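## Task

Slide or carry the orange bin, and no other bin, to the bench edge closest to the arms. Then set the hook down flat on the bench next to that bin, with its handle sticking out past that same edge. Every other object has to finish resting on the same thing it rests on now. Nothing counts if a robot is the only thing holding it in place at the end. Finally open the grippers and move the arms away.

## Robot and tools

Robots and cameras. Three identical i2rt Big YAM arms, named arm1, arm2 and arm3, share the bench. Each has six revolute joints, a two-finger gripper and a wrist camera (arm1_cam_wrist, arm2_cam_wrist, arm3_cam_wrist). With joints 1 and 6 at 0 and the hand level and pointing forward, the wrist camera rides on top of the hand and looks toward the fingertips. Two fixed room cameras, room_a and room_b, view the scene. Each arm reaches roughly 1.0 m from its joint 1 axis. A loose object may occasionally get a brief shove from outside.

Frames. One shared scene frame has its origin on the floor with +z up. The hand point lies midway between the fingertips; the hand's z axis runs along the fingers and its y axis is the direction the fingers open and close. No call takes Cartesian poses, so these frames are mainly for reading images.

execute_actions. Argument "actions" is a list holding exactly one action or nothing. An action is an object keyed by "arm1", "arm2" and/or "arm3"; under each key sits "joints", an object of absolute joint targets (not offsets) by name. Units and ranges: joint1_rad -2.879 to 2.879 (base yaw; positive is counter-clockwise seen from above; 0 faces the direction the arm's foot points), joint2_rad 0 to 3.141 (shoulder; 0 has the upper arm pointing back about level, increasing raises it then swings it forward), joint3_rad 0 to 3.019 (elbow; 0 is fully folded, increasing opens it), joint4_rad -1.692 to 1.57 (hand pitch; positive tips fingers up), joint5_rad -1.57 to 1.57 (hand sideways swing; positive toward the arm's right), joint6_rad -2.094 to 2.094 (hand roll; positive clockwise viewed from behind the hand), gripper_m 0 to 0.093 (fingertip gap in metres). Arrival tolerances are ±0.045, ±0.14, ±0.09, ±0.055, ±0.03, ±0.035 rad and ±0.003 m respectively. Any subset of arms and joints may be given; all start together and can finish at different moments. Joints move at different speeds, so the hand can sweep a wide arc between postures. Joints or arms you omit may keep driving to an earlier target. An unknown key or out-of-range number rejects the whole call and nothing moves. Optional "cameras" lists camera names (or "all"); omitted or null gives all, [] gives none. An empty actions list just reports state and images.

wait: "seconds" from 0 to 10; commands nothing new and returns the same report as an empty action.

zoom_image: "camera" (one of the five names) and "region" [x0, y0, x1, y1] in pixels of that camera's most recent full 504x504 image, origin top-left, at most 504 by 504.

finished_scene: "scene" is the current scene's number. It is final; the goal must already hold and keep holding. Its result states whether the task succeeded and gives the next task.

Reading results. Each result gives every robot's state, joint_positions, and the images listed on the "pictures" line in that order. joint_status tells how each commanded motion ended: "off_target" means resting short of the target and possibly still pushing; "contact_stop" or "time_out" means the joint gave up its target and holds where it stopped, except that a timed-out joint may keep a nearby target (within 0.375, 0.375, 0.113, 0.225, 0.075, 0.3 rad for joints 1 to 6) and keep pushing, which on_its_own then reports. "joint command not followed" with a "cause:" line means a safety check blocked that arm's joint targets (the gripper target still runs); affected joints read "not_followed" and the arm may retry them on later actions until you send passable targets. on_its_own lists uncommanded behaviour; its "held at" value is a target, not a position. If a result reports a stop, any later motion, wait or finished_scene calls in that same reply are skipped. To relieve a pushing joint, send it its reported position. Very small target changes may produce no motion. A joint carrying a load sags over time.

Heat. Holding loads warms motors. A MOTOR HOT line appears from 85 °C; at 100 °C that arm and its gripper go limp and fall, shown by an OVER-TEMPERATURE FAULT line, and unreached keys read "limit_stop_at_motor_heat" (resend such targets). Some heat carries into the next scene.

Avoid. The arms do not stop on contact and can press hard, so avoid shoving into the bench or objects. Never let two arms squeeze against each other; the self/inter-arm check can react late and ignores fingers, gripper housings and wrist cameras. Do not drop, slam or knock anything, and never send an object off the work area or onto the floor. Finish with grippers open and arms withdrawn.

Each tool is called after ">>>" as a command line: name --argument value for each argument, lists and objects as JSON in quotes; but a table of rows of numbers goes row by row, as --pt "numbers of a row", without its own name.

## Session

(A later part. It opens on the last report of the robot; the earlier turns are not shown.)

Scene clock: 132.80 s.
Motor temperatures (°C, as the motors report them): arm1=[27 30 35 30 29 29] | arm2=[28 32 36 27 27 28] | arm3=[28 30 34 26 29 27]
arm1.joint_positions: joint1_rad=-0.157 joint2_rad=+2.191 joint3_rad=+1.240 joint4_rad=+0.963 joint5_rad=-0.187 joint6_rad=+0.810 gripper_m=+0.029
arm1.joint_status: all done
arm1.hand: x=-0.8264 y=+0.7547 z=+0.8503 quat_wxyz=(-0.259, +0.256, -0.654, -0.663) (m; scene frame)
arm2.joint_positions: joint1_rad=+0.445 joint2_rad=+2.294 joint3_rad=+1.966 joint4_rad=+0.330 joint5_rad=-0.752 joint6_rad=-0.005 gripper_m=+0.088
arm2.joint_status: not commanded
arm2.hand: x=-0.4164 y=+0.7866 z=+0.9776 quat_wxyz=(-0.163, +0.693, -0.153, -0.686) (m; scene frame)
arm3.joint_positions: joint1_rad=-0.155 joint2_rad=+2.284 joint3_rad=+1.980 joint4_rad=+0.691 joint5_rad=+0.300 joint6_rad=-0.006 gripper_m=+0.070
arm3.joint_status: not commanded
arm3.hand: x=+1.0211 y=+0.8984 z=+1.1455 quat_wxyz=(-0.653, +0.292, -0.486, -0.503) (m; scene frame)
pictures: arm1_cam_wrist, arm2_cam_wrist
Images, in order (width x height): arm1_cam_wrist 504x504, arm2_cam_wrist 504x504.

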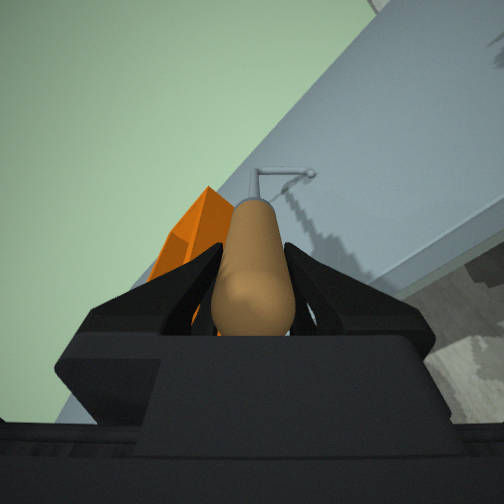

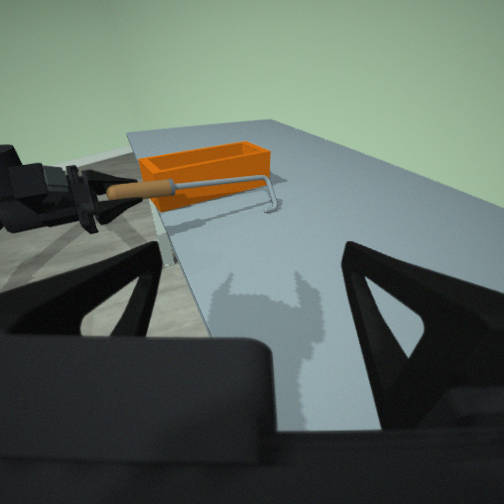

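>>> execute_actions --actions '[{"arm1":{"joints":{"joint2_rad":2.315,"joint3_rad":1.31,"joint4_rad":1.095,"joint6_rad":-0.012}}}]' --cameras '["arm2_cam_wrist","arm1_cam_wrist"]'

Scene clock: 135.07 s.
Motor temperatures (°C, as the motors report them): arm1=[27 30 35 30 29 29] | arm2=[28 32 36 27 27 28] | arm3=[28 30 34 26 29 27]
arm1.joint_positions: joint1_rad=-0.156 joint2_rad=+2.319 joint3_rad=+1.271 joint4_rad=+1.077 joint5_rad=-0.192 joint6_rad=+0.003 gripper_m=+0.029
arm1.joint_status: all done
arm1.hand: x=-0.8289 y=+0.7557 z=+0.7974 quat_wxyz=(-0.502, +0.491, -0.495, -0.512) (m; scene frame)
arm2.joint_positions: joint1_rad=+0.445 joint2_rad=+2.294 joint3_rad=+1.966 joint4_rad=+0.330 joint5_rad=-0.752 joint6_rad=-0.005 gripper_m=+0.088
arm2.joint_status: not commanded
arm2.hand: x=-0.4164 y=+0.7866 z=+0.9776 quat_wxyz=(-0.163, +0.693, -0.153, -0.686) (m; scene frame)
arm3.joint_positions: joint1_rad=-0.155 joint2_rad=+2.284 joint3_rad=+1.980 joint4_rad=+0.691 joint5_rad=+0.300 joint6_rad=-0.006 gripper_m=+0.070
arm3.joint_status: not commanded
arm3.hand: x=+1.0211 y=+0.8984 z=+1.1455 quat_wxyz=(-0.653, +0.292, -0.486, -0.503) (m; scene frame)
pictures: arm1_cam_wrist, arm2_cam_wrist
Images, in order (width x height): arm1_cam_wrist 504x504, arm2_cam_wrist 504x504.

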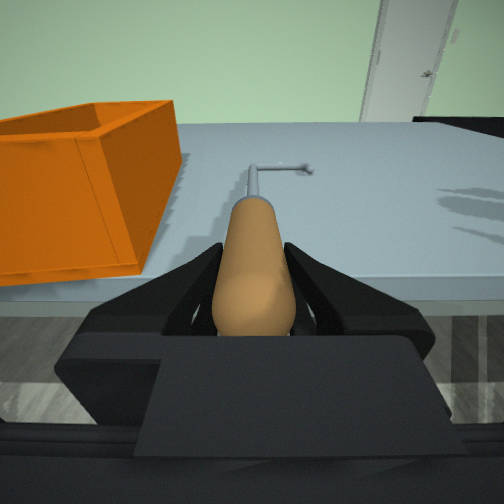

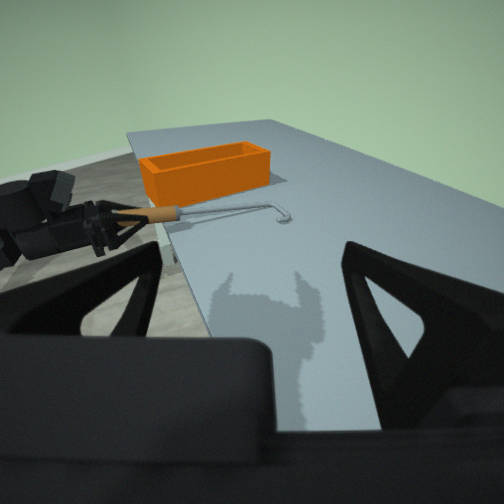

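>>> execute_actions --actions '[{"arm1":{"joints":{"joint2_rad":2.358}}}]' --cameras '["arm2_cam_wrist","arm1_cam_wrist"]'

Scene clock: 135.97 s.
Motor temperatures (°C, as the motors report them): arm1=[27 30 35 30 29 29] | arm2=[28 32 36 27 27 28] | arm3=[28 30 34 26 29 27]
arm1.joint_positions: joint1_rad=-0.156 joint2_rad=+2.349 joint3_rad=+1.273 joint4_rad=+1.082 joint5_rad=-0.191 joint6_rad=-0.001 gripper_m=+0.029
arm1.joint_status: all done
arm1.hand: x=-0.8295 y=+0.7534 z=+0.7775 quat_wxyz=(-0.497, +0.496, -0.500, -0.507) (m; scene frame)
arm2.joint_positions: joint1_rad=+0.445 joint2_rad=+2.294 joint3_rad=+1.966 joint4_rad=+0.330 joint5_rad=-0.752 joint6_rad=-0.005 gripper_m=+0.088
arm2.joint_status: not commanded
arm2.hand: x=-0.4164 y=+0.7866 z=+0.9776 quat_wxyz=(-0.163, +0.693, -0.153, -0.686) (m; scene frame)
arm3.joint_positions: joint1_rad=-0.155 joint2_rad=+2.284 joint3_rad=+1.980 joint4_rad=+0.691 joint5_rad=+0.300 joint6_rad=-0.006 gripper_m=+0.070
arm3.joint_status: not commanded
arm3.hand: x=+1.0211 y=+0.8984 z=+1.1455 quat_wxyz=(-0.653, +0.292, -0.486, -0.503) (m; scene frame)
pictures: arm1_cam_wrist, arm2_cam_wrist
Images, in order (width x height): arm1_cam_wrist 504x504, arm2_cam_wrist 504x504.

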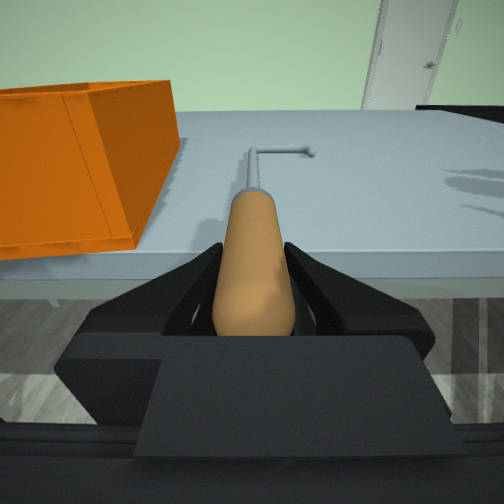

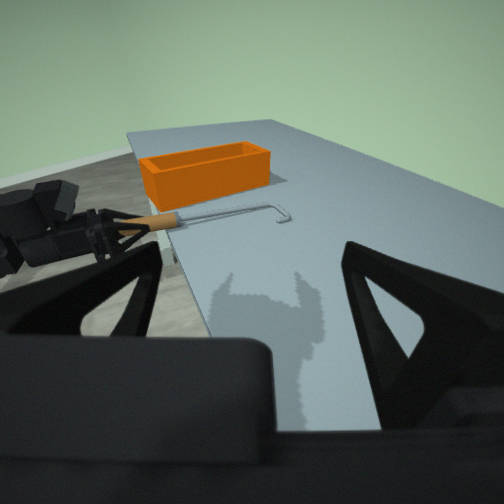

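>>> execute_actions --actions '[{"arm1":{"joints":{"gripper_m":0.07,"joint2_rad":2.35}}}]' --cameras '["arm2_cam_wrist","arm1_cam_wrist"]'

Scene clock: 136.83 s.
Motor temperatures (°C, as the motors report them): arm1=[27 30 35 30 29 29] | arm2=[28 32 36 27 27 28] | arm3=[28 30 34 26 29 27]
arm1.joint_positions: joint1_rad=-0.156 joint2_rad=+2.349 joint3_rad=+1.276 joint4_rad=+1.082 joint5_rad=-0.191 joint6_rad=-0.001 gripper_m=+0.070
arm1.joint_status: all done
arm1.hand: x=-0.8293 y=+0.7541 z=+0.7785 quat_wxyz=(-0.498, +0.496, -0.500, -0.507) (m; scene frame)
arm2.joint_positions: joint1_rad=+0.445 joint2_rad=+2.294 joint3_rad=+1.966 joint4_rad=+0.330 joint5_rad=-0.752 joint6_rad=-0.005 gripper_m=+0.088
arm2.joint_status: not commanded
arm2.hand: x=-0.4164 y=+0.7866 z=+0.9776 quat_wxyz=(-0.163, +0.693, -0.153, -0.686) (m; scene frame)
arm3.joint_positions: joint1_rad=-0.155 joint2_rad=+2.284 joint3_rad=+1.980 joint4_rad=+0.691 joint5_rad=+0.300 joint6_rad=-0.006 gripper_m=+0.070
arm3.joint_status: not commanded
arm3.hand: x=+1.0211 y=+0.8984 z=+1.1455 quat_wxyz=(-0.653, +0.292, -0.486, -0.503) (m; scene frame)
pictures: arm1_cam_wrist, arm2_cam_wrist
Images, in order (width x height): arm1_cam_wrist 504x504, arm2_cam_wrist 504x504.

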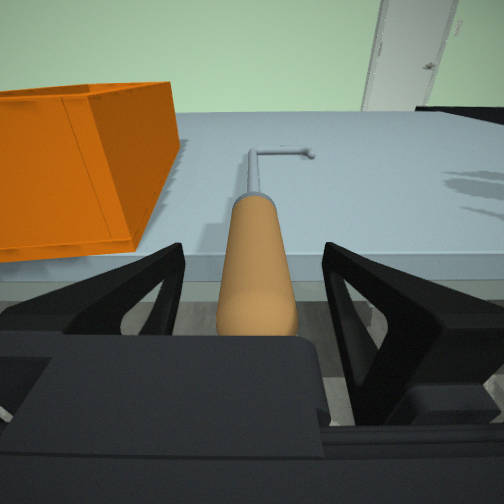

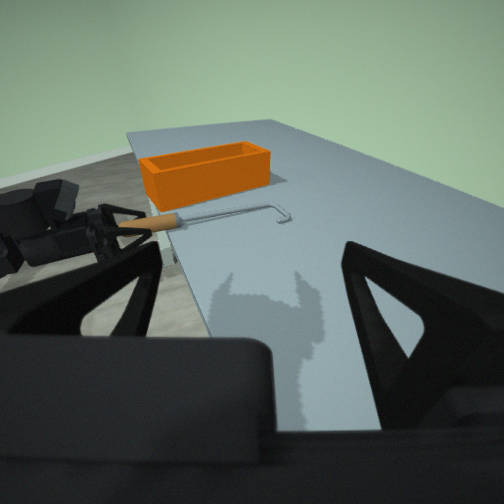

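>>> execute_actions --actions '[{"arm1":{"joints":{"joint2_rad":2.195,"joint3_rad":1.17,"joint4_rad":1.055}},"arm2":{"joints":{"joint1_rad":0.55}}}]' --cameras '["arm1_cam_wrist"]'

>>> execute_actions --actions '[{"arm1":{"joints":{"joint1_rad":0.135,"joint2_rad":2.24,"joint5_rad":0.10,"gripper_m":0.0}}}]' --cameras '["arm1_cam_wrist","arm2_cam_wrist"]'

Scene clock: 139.50 s.
Motor temperatures (°C, as the motors report them): arm1=[27 30 34 30 29 29] | arm2=[28 32 36 27 27 28] | arm3=[28 30 34 26 29 27]
arm1.joint_positions: joint1_rad=-0.156 joint2_rad=+2.182 joint3_rad=+1.170 joint4_rad=+1.059 joint5_rad=-0.191 joint6_rad=-0.001 gripper_m=+0.070
arm1.joint_status: all done
arm1.hand: x=-0.8321 y=+0.7333 z=+0.8489 quat_wxyz=(-0.509, +0.488, -0.488, -0.515) (m; scene frame)
arm2.joint_positions: joint1_rad=+0.554 joint2_rad=+2.294 joint3_rad=+1.966 joint4_rad=+0.330 joint5_rad=-0.752 joint6_rad=-0.005 gripper_m=+0.088
arm2.joint_status: all done
arm2.hand: x=-0.4985 y=+0.7358 z=+0.9763 quat_wxyz=(-0.125, +0.700, -0.115, -0.693) (m; scene frame)
arm3.joint_positions: joint1_rad=-0.155 joint2_rad=+2.284 joint3_rad=+1.980 joint4_rad=+0.691 joint5_rad=+0.300 joint6_rad=-0.006 gripper_m=+0.070
arm3.joint_status: not commanded
arm3.hand: x=+1.0211 y=+0.8984 z=+1.1455 quat_wxyz=(-0.653, +0.292, -0.486, -0.503) (m; scene frame)
pictures: arm1_cam_wrist
Images, in order (width x height): arm1_cam_wrist 504x504.

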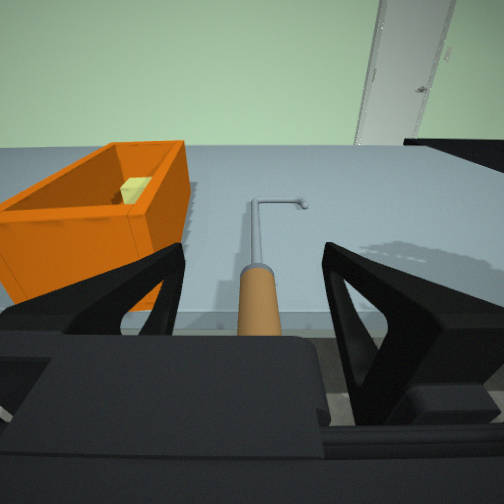

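Scene clock: 140.83 s.
Motor temperatures (°C, as the motors report them): arm1=[27 30 34 30 29 29] | arm2=[28 32 36 27 27 28] | arm3=[28 30 34 26 29 27]
arm1.joint_positions: joint1_rad=+0.140 joint2_rad=+2.227 joint3_rad=+1.170 joint4_rad=+1.059 joint5_rad=+0.096 joint6_rad=-0.001 gripper_m=+0.000
arm1.joint_status: all done
arm1.hand: x=-1.0019 y=+0.7371 z=+0.8192 quat_wxyz=(-0.493, +0.499, -0.500, -0.508) (m; scene frame)
arm2.joint_positions: joint1_rad=+0.554 joint2_rad=+2.294 joint3_rad=+1.966 joint4_rad=+0.330 joint5_rad=-0.752 joint6_rad=-0.005 gripper_m=+0.088
arm2.joint_status: not commanded
arm2.hand: x=-0.4985 y=+0.7358 z=+0.9763 quat_wxyz=(-0.125, +0.700, -0.115, -0.693) (m; scene frame)
arm3.joint_positions: joint1_rad=-0.155 joint2_rad=+2.284 joint3_rad=+1.980 joint4_rad=+0.691 joint5_rad=+0.300 joint6_rad=-0.006 gripper_m=+0.070
arm3.joint_status: not commanded
arm3.hand: x=+1.0211 y=+0.8984 z=+1.1455 quat_wxyz=(-0.653, +0.292, -0.486, -0.503) (m; scene frame)
pictures: arm1_cam_wrist, arm2_cam_wrist
Images, in order (width x height): arm1_cam_wrist 504x504, arm2_cam_wrist 504x504.

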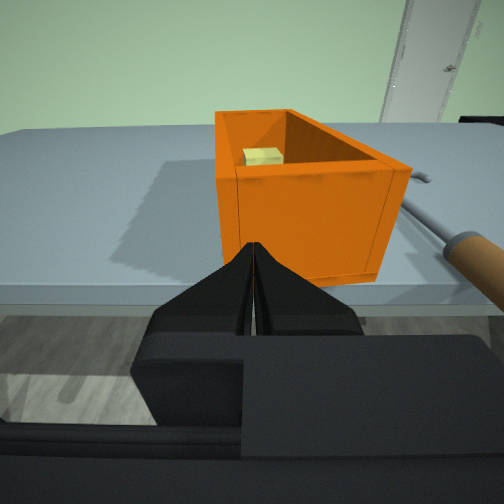

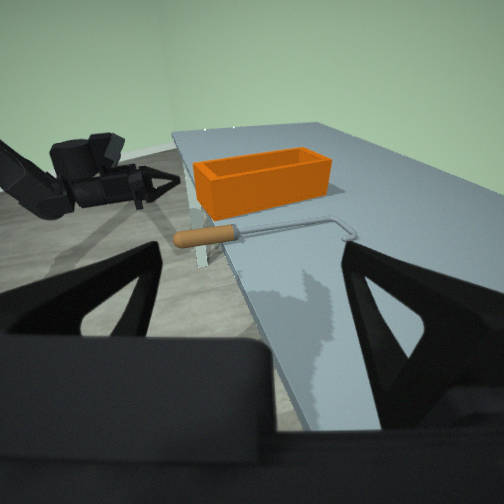

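>>> execute_actions --actions '[{"arm1":{"joints":{"joint1_rad":0.12,"joint2_rad":2.303,"joint3_rad":1.372,"joint4_rad":0.952}}}]' --cameras '["arm1_cam_wrist","arm2_cam_wrist"]'

Scene clock: 143.07 s.
Motor temperatures (°C, as the motors report them): arm1=[27 30 34 30 29 29] | arm2=[28 32 36 27 27 28] | arm3=[28 30 34 26 29 27]
arm1.joint_positions: joint1_rad=+0.135 joint2_rad=+2.301 joint3_rad=+1.341 joint4_rad=+0.955 joint5_rad=+0.097 joint6_rad=-0.001 gripper_m=+0.000
arm1.joint_status: all done
arm1.hand: x=-1.0038 y=+0.7866 z=+0.8156 quat_wxyz=(-0.493, +0.499, -0.502, -0.505) (m; scene frame)
arm2.joint_positions: joint1_rad=+0.554 joint2_rad=+2.294 joint3_rad=+1.966 joint4_rad=+0.330 joint5_rad=-0.752 joint6_rad=-0.005 gripper_m=+0.088
arm2.joint_status: not commanded
arm2.hand: x=-0.4985 y=+0.7358 z=+0.9763 quat_wxyz=(-0.125, +0.700, -0.115, -0.693) (m; scene frame)
arm3.joint_positions: joint1_rad=-0.155 joint2_rad=+2.284 joint3_rad=+1.980 joint4_rad=+0.691 joint5_rad=+0.300 joint6_rad=-0.006 gripper_m=+0.070
arm3.joint_status: not commanded
arm3.hand: x=+1.0211 y=+0.8984 z=+1.1455 quat_wxyz=(-0.653, +0.292, -0.486, -0.503) (m; scene frame)
pictures: arm1_cam_wrist, arm2_cam_wrist
Images, in order (width x height): arm1_cam_wrist 504x504, arm2_cam_wrist 504x504.

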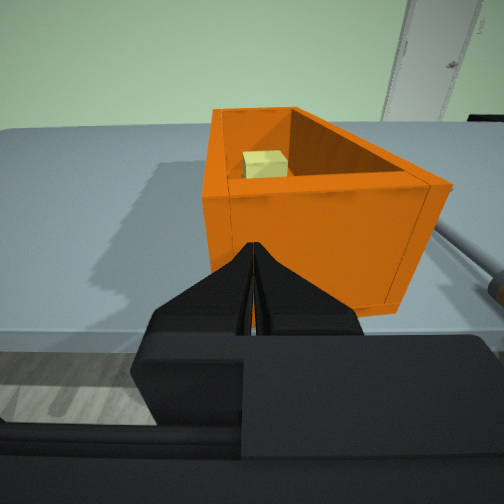

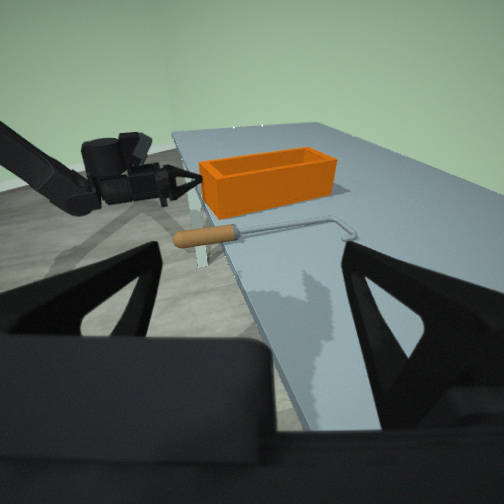

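>>> zoom_image --camera "arm2_cam_wrist" --region '[150, 120, 370, 270]'

Region (150, 120, 370, 270) of arm2_cam_wrist's 504x504 image, scaled by 2.291, with more detail than that image has; it fills the top 344 rows of this view, and the rest is white.

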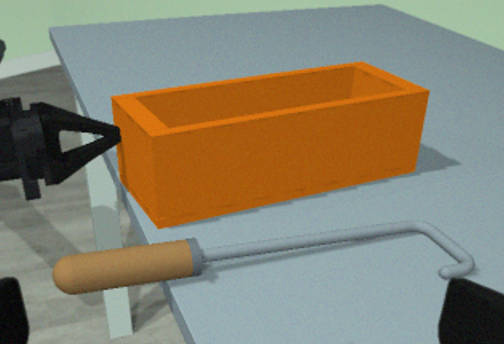

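>>> execute_actions --actions '[{"arm1":{"joints":{"joint2_rad":1.65,"joint3_rad":0.72,"joint4_rad":0.9}},"arm3":{"joints":{"joint2_rad":2.0,"joint3_rad":1.7}}}]'

Scene clock: 145.27 s.
Motor temperatures (°C, as the motors report them): arm1=[27 30 34 30 29 29] | arm2=[28 32 36 27 27 28] | arm3=[28 30 34 26 29 27]
arm1.joint_positions: joint1_rad=+0.135 joint2_rad=+1.642 joint3_rad=+0.717 joint4_rad=+0.902 joint5_rad=+0.097 joint6_rad=-0.001 gripper_m=+0.000
arm1.joint_status: all done
arm1.hand: x=-0.9805 y=+0.5900 z=+0.9548 quat_wxyz=(-0.489, +0.504, -0.506, -0.500) (m; scene frame)
arm2.joint_positions: joint1_rad=+0.554 joint2_rad=+2.294 joint3_rad=+1.966 joint4_rad=+0.330 joint5_rad=-0.752 joint6_rad=-0.005 gripper_m=+0.088
arm2.joint_status: not commanded
arm2.hand: x=-0.4985 y=+0.7358 z=+0.9763 quat_wxyz=(-0.125, +0.700, -0.115, -0.693) (m; scene frame)
arm3.joint_positions: joint1_rad=-0.155 joint2_rad=+1.983 joint3_rad=+1.697 joint4_rad=+0.691 joint5_rad=+0.300 joint6_rad=-0.006 gripper_m=+0.070
arm3.joint_status: all done
arm3.hand: x=+1.0172 y=+0.8140 z=+1.2335 quat_wxyz=(-0.655, +0.287, -0.481, -0.507) (m; scene frame)
pictures: arm1_cam_wrist, arm2_cam_wrist, arm3_cam_wrist, room_a, room_b
Images, in order (width x height): arm1_cam_wrist 504x504, arm2_cam_wrist 504x504, arm3_cam_wrist 504x504, room_a 504x504, room_b 504x504.

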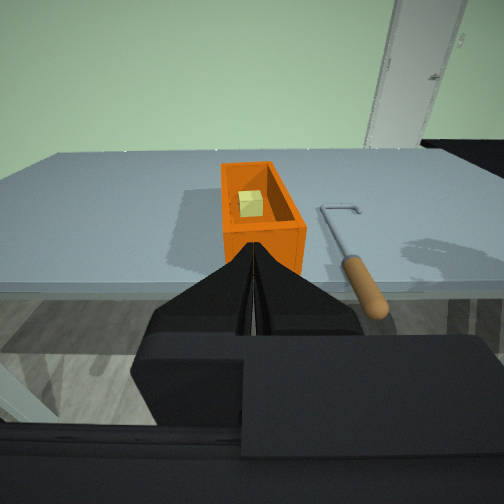

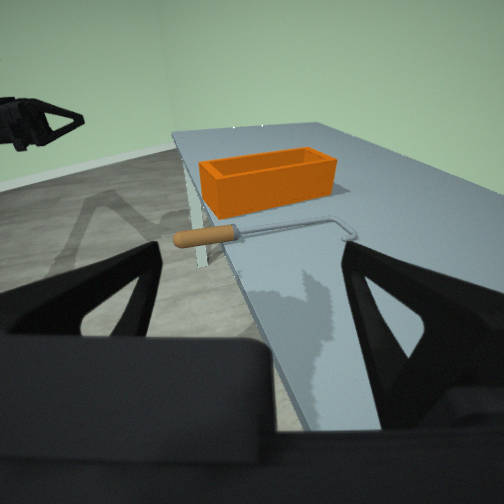

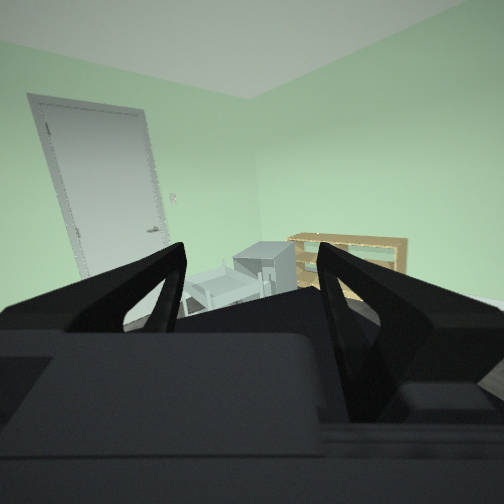

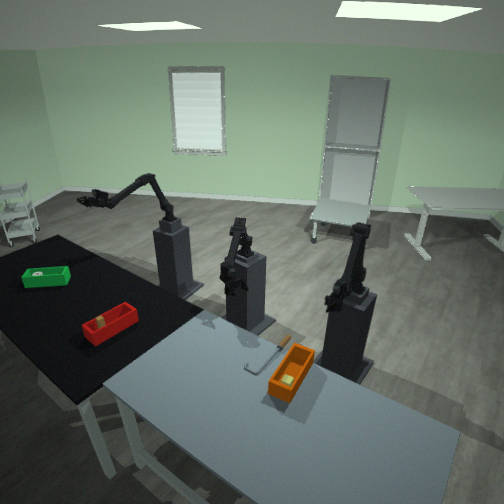

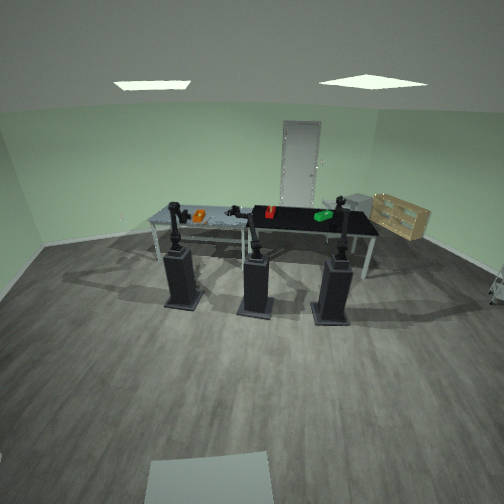

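>>> zoom_image --camera "arm2_cam_wrist" --region '[160, 140, 280, 260]'

Region (160, 140, 280, 260) of arm2_cam_wrist's 504x504 image, scaled by 4.200, with more detail than that image has.

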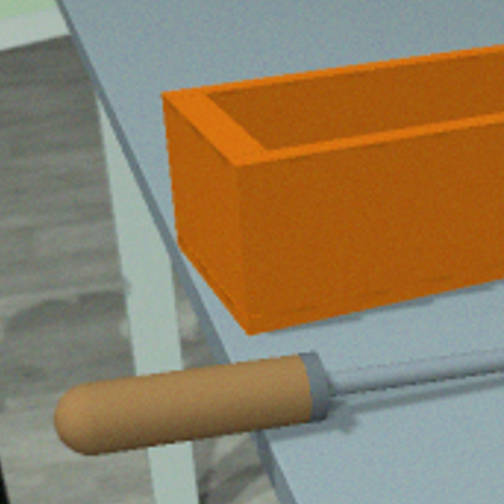

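>>> execute_actions --actions '[]'

Scene clock: 145.83 s.
Motor temperatures (°C, as the motors report them): arm1=[27 30 34 30 29 29] | arm2=[28 32 36 27 27 28] | arm3=[28 30 34 26 29 27]
arm1.joint_positions: joint1_rad=+0.135 joint2_rad=+1.642 joint3_rad=+0.717 joint4_rad=+0.902 joint5_rad=+0.097 joint6_rad=-0.001 gripper_m=+0.000
arm1.joint_status: all done
arm1.hand: x=-0.9805 y=+0.5900 z=+0.9548 quat_wxyz=(-0.489, +0.504, -0.506, -0.500) (m; scene frame)
arm2.joint_positions: joint1_rad=+0.554 joint2_rad=+2.294 joint3_rad=+1.966 joint4_rad=+0.330 joint5_rad=-0.752 joint6_rad=-0.005 gripper_m=+0.088
arm2.joint_status: not commanded
arm2.hand: x=-0.4985 y=+0.7358 z=+0.9763 quat_wxyz=(-0.125, +0.700, -0.115, -0.693) (m; scene frame)
arm3.joint_positions: joint1_rad=-0.155 joint2_rad=+1.983 joint3_rad=+1.697 joint4_rad=+0.691 joint5_rad=+0.300 joint6_rad=-0.006 gripper_m=+0.070
arm3.joint_status: all done
arm3.hand: x=+1.0172 y=+0.8140 z=+1.2335 quat_wxyz=(-0.655, +0.287, -0.481, -0.507) (m; scene frame)
pictures: arm1_cam_wrist, arm2_cam_wrist, arm3_cam_wrist, room_a, room_b
Images, in order (width x height): arm1_cam_wrist 504x504, arm2_cam_wrist 504x504, arm3_cam_wrist 504x504, room_a 504x504, room_b 504x504.

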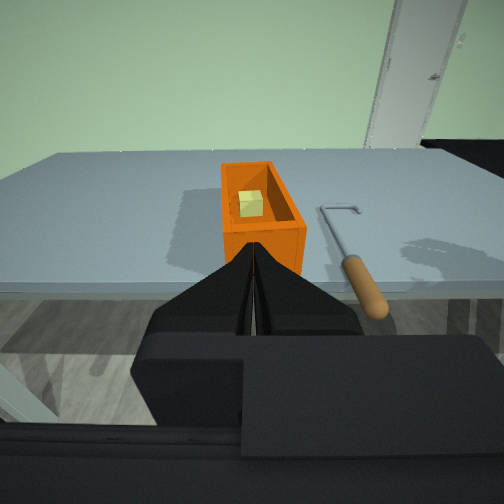

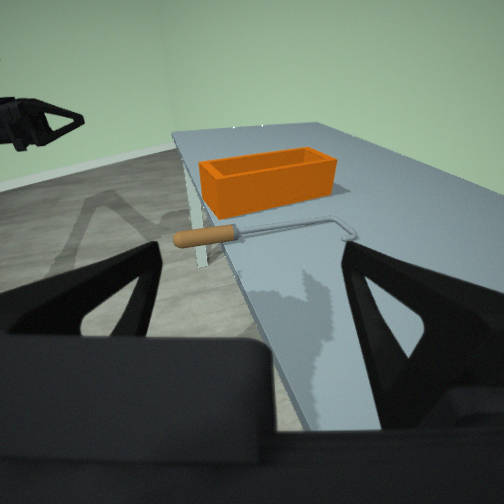

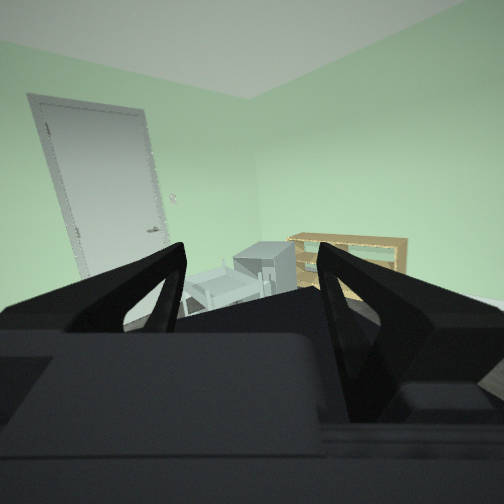

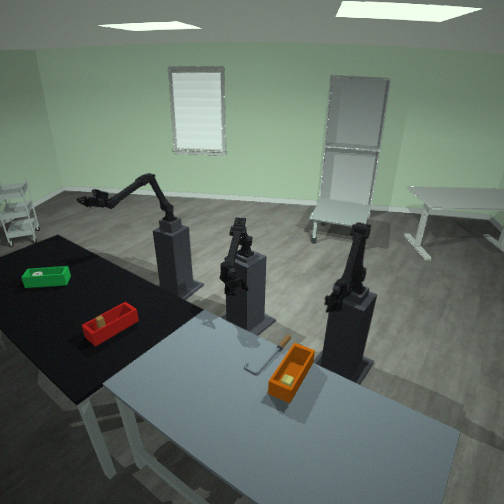

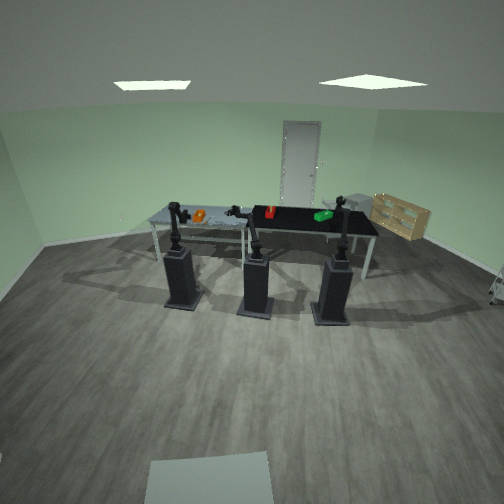

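Nothing has moved: the orange bin is at the edge, the hook is lying flat beside it with its handle over the edge, and all three arms are clear.

>>> finished_scene --scene 2

The scene is finished: the task was done.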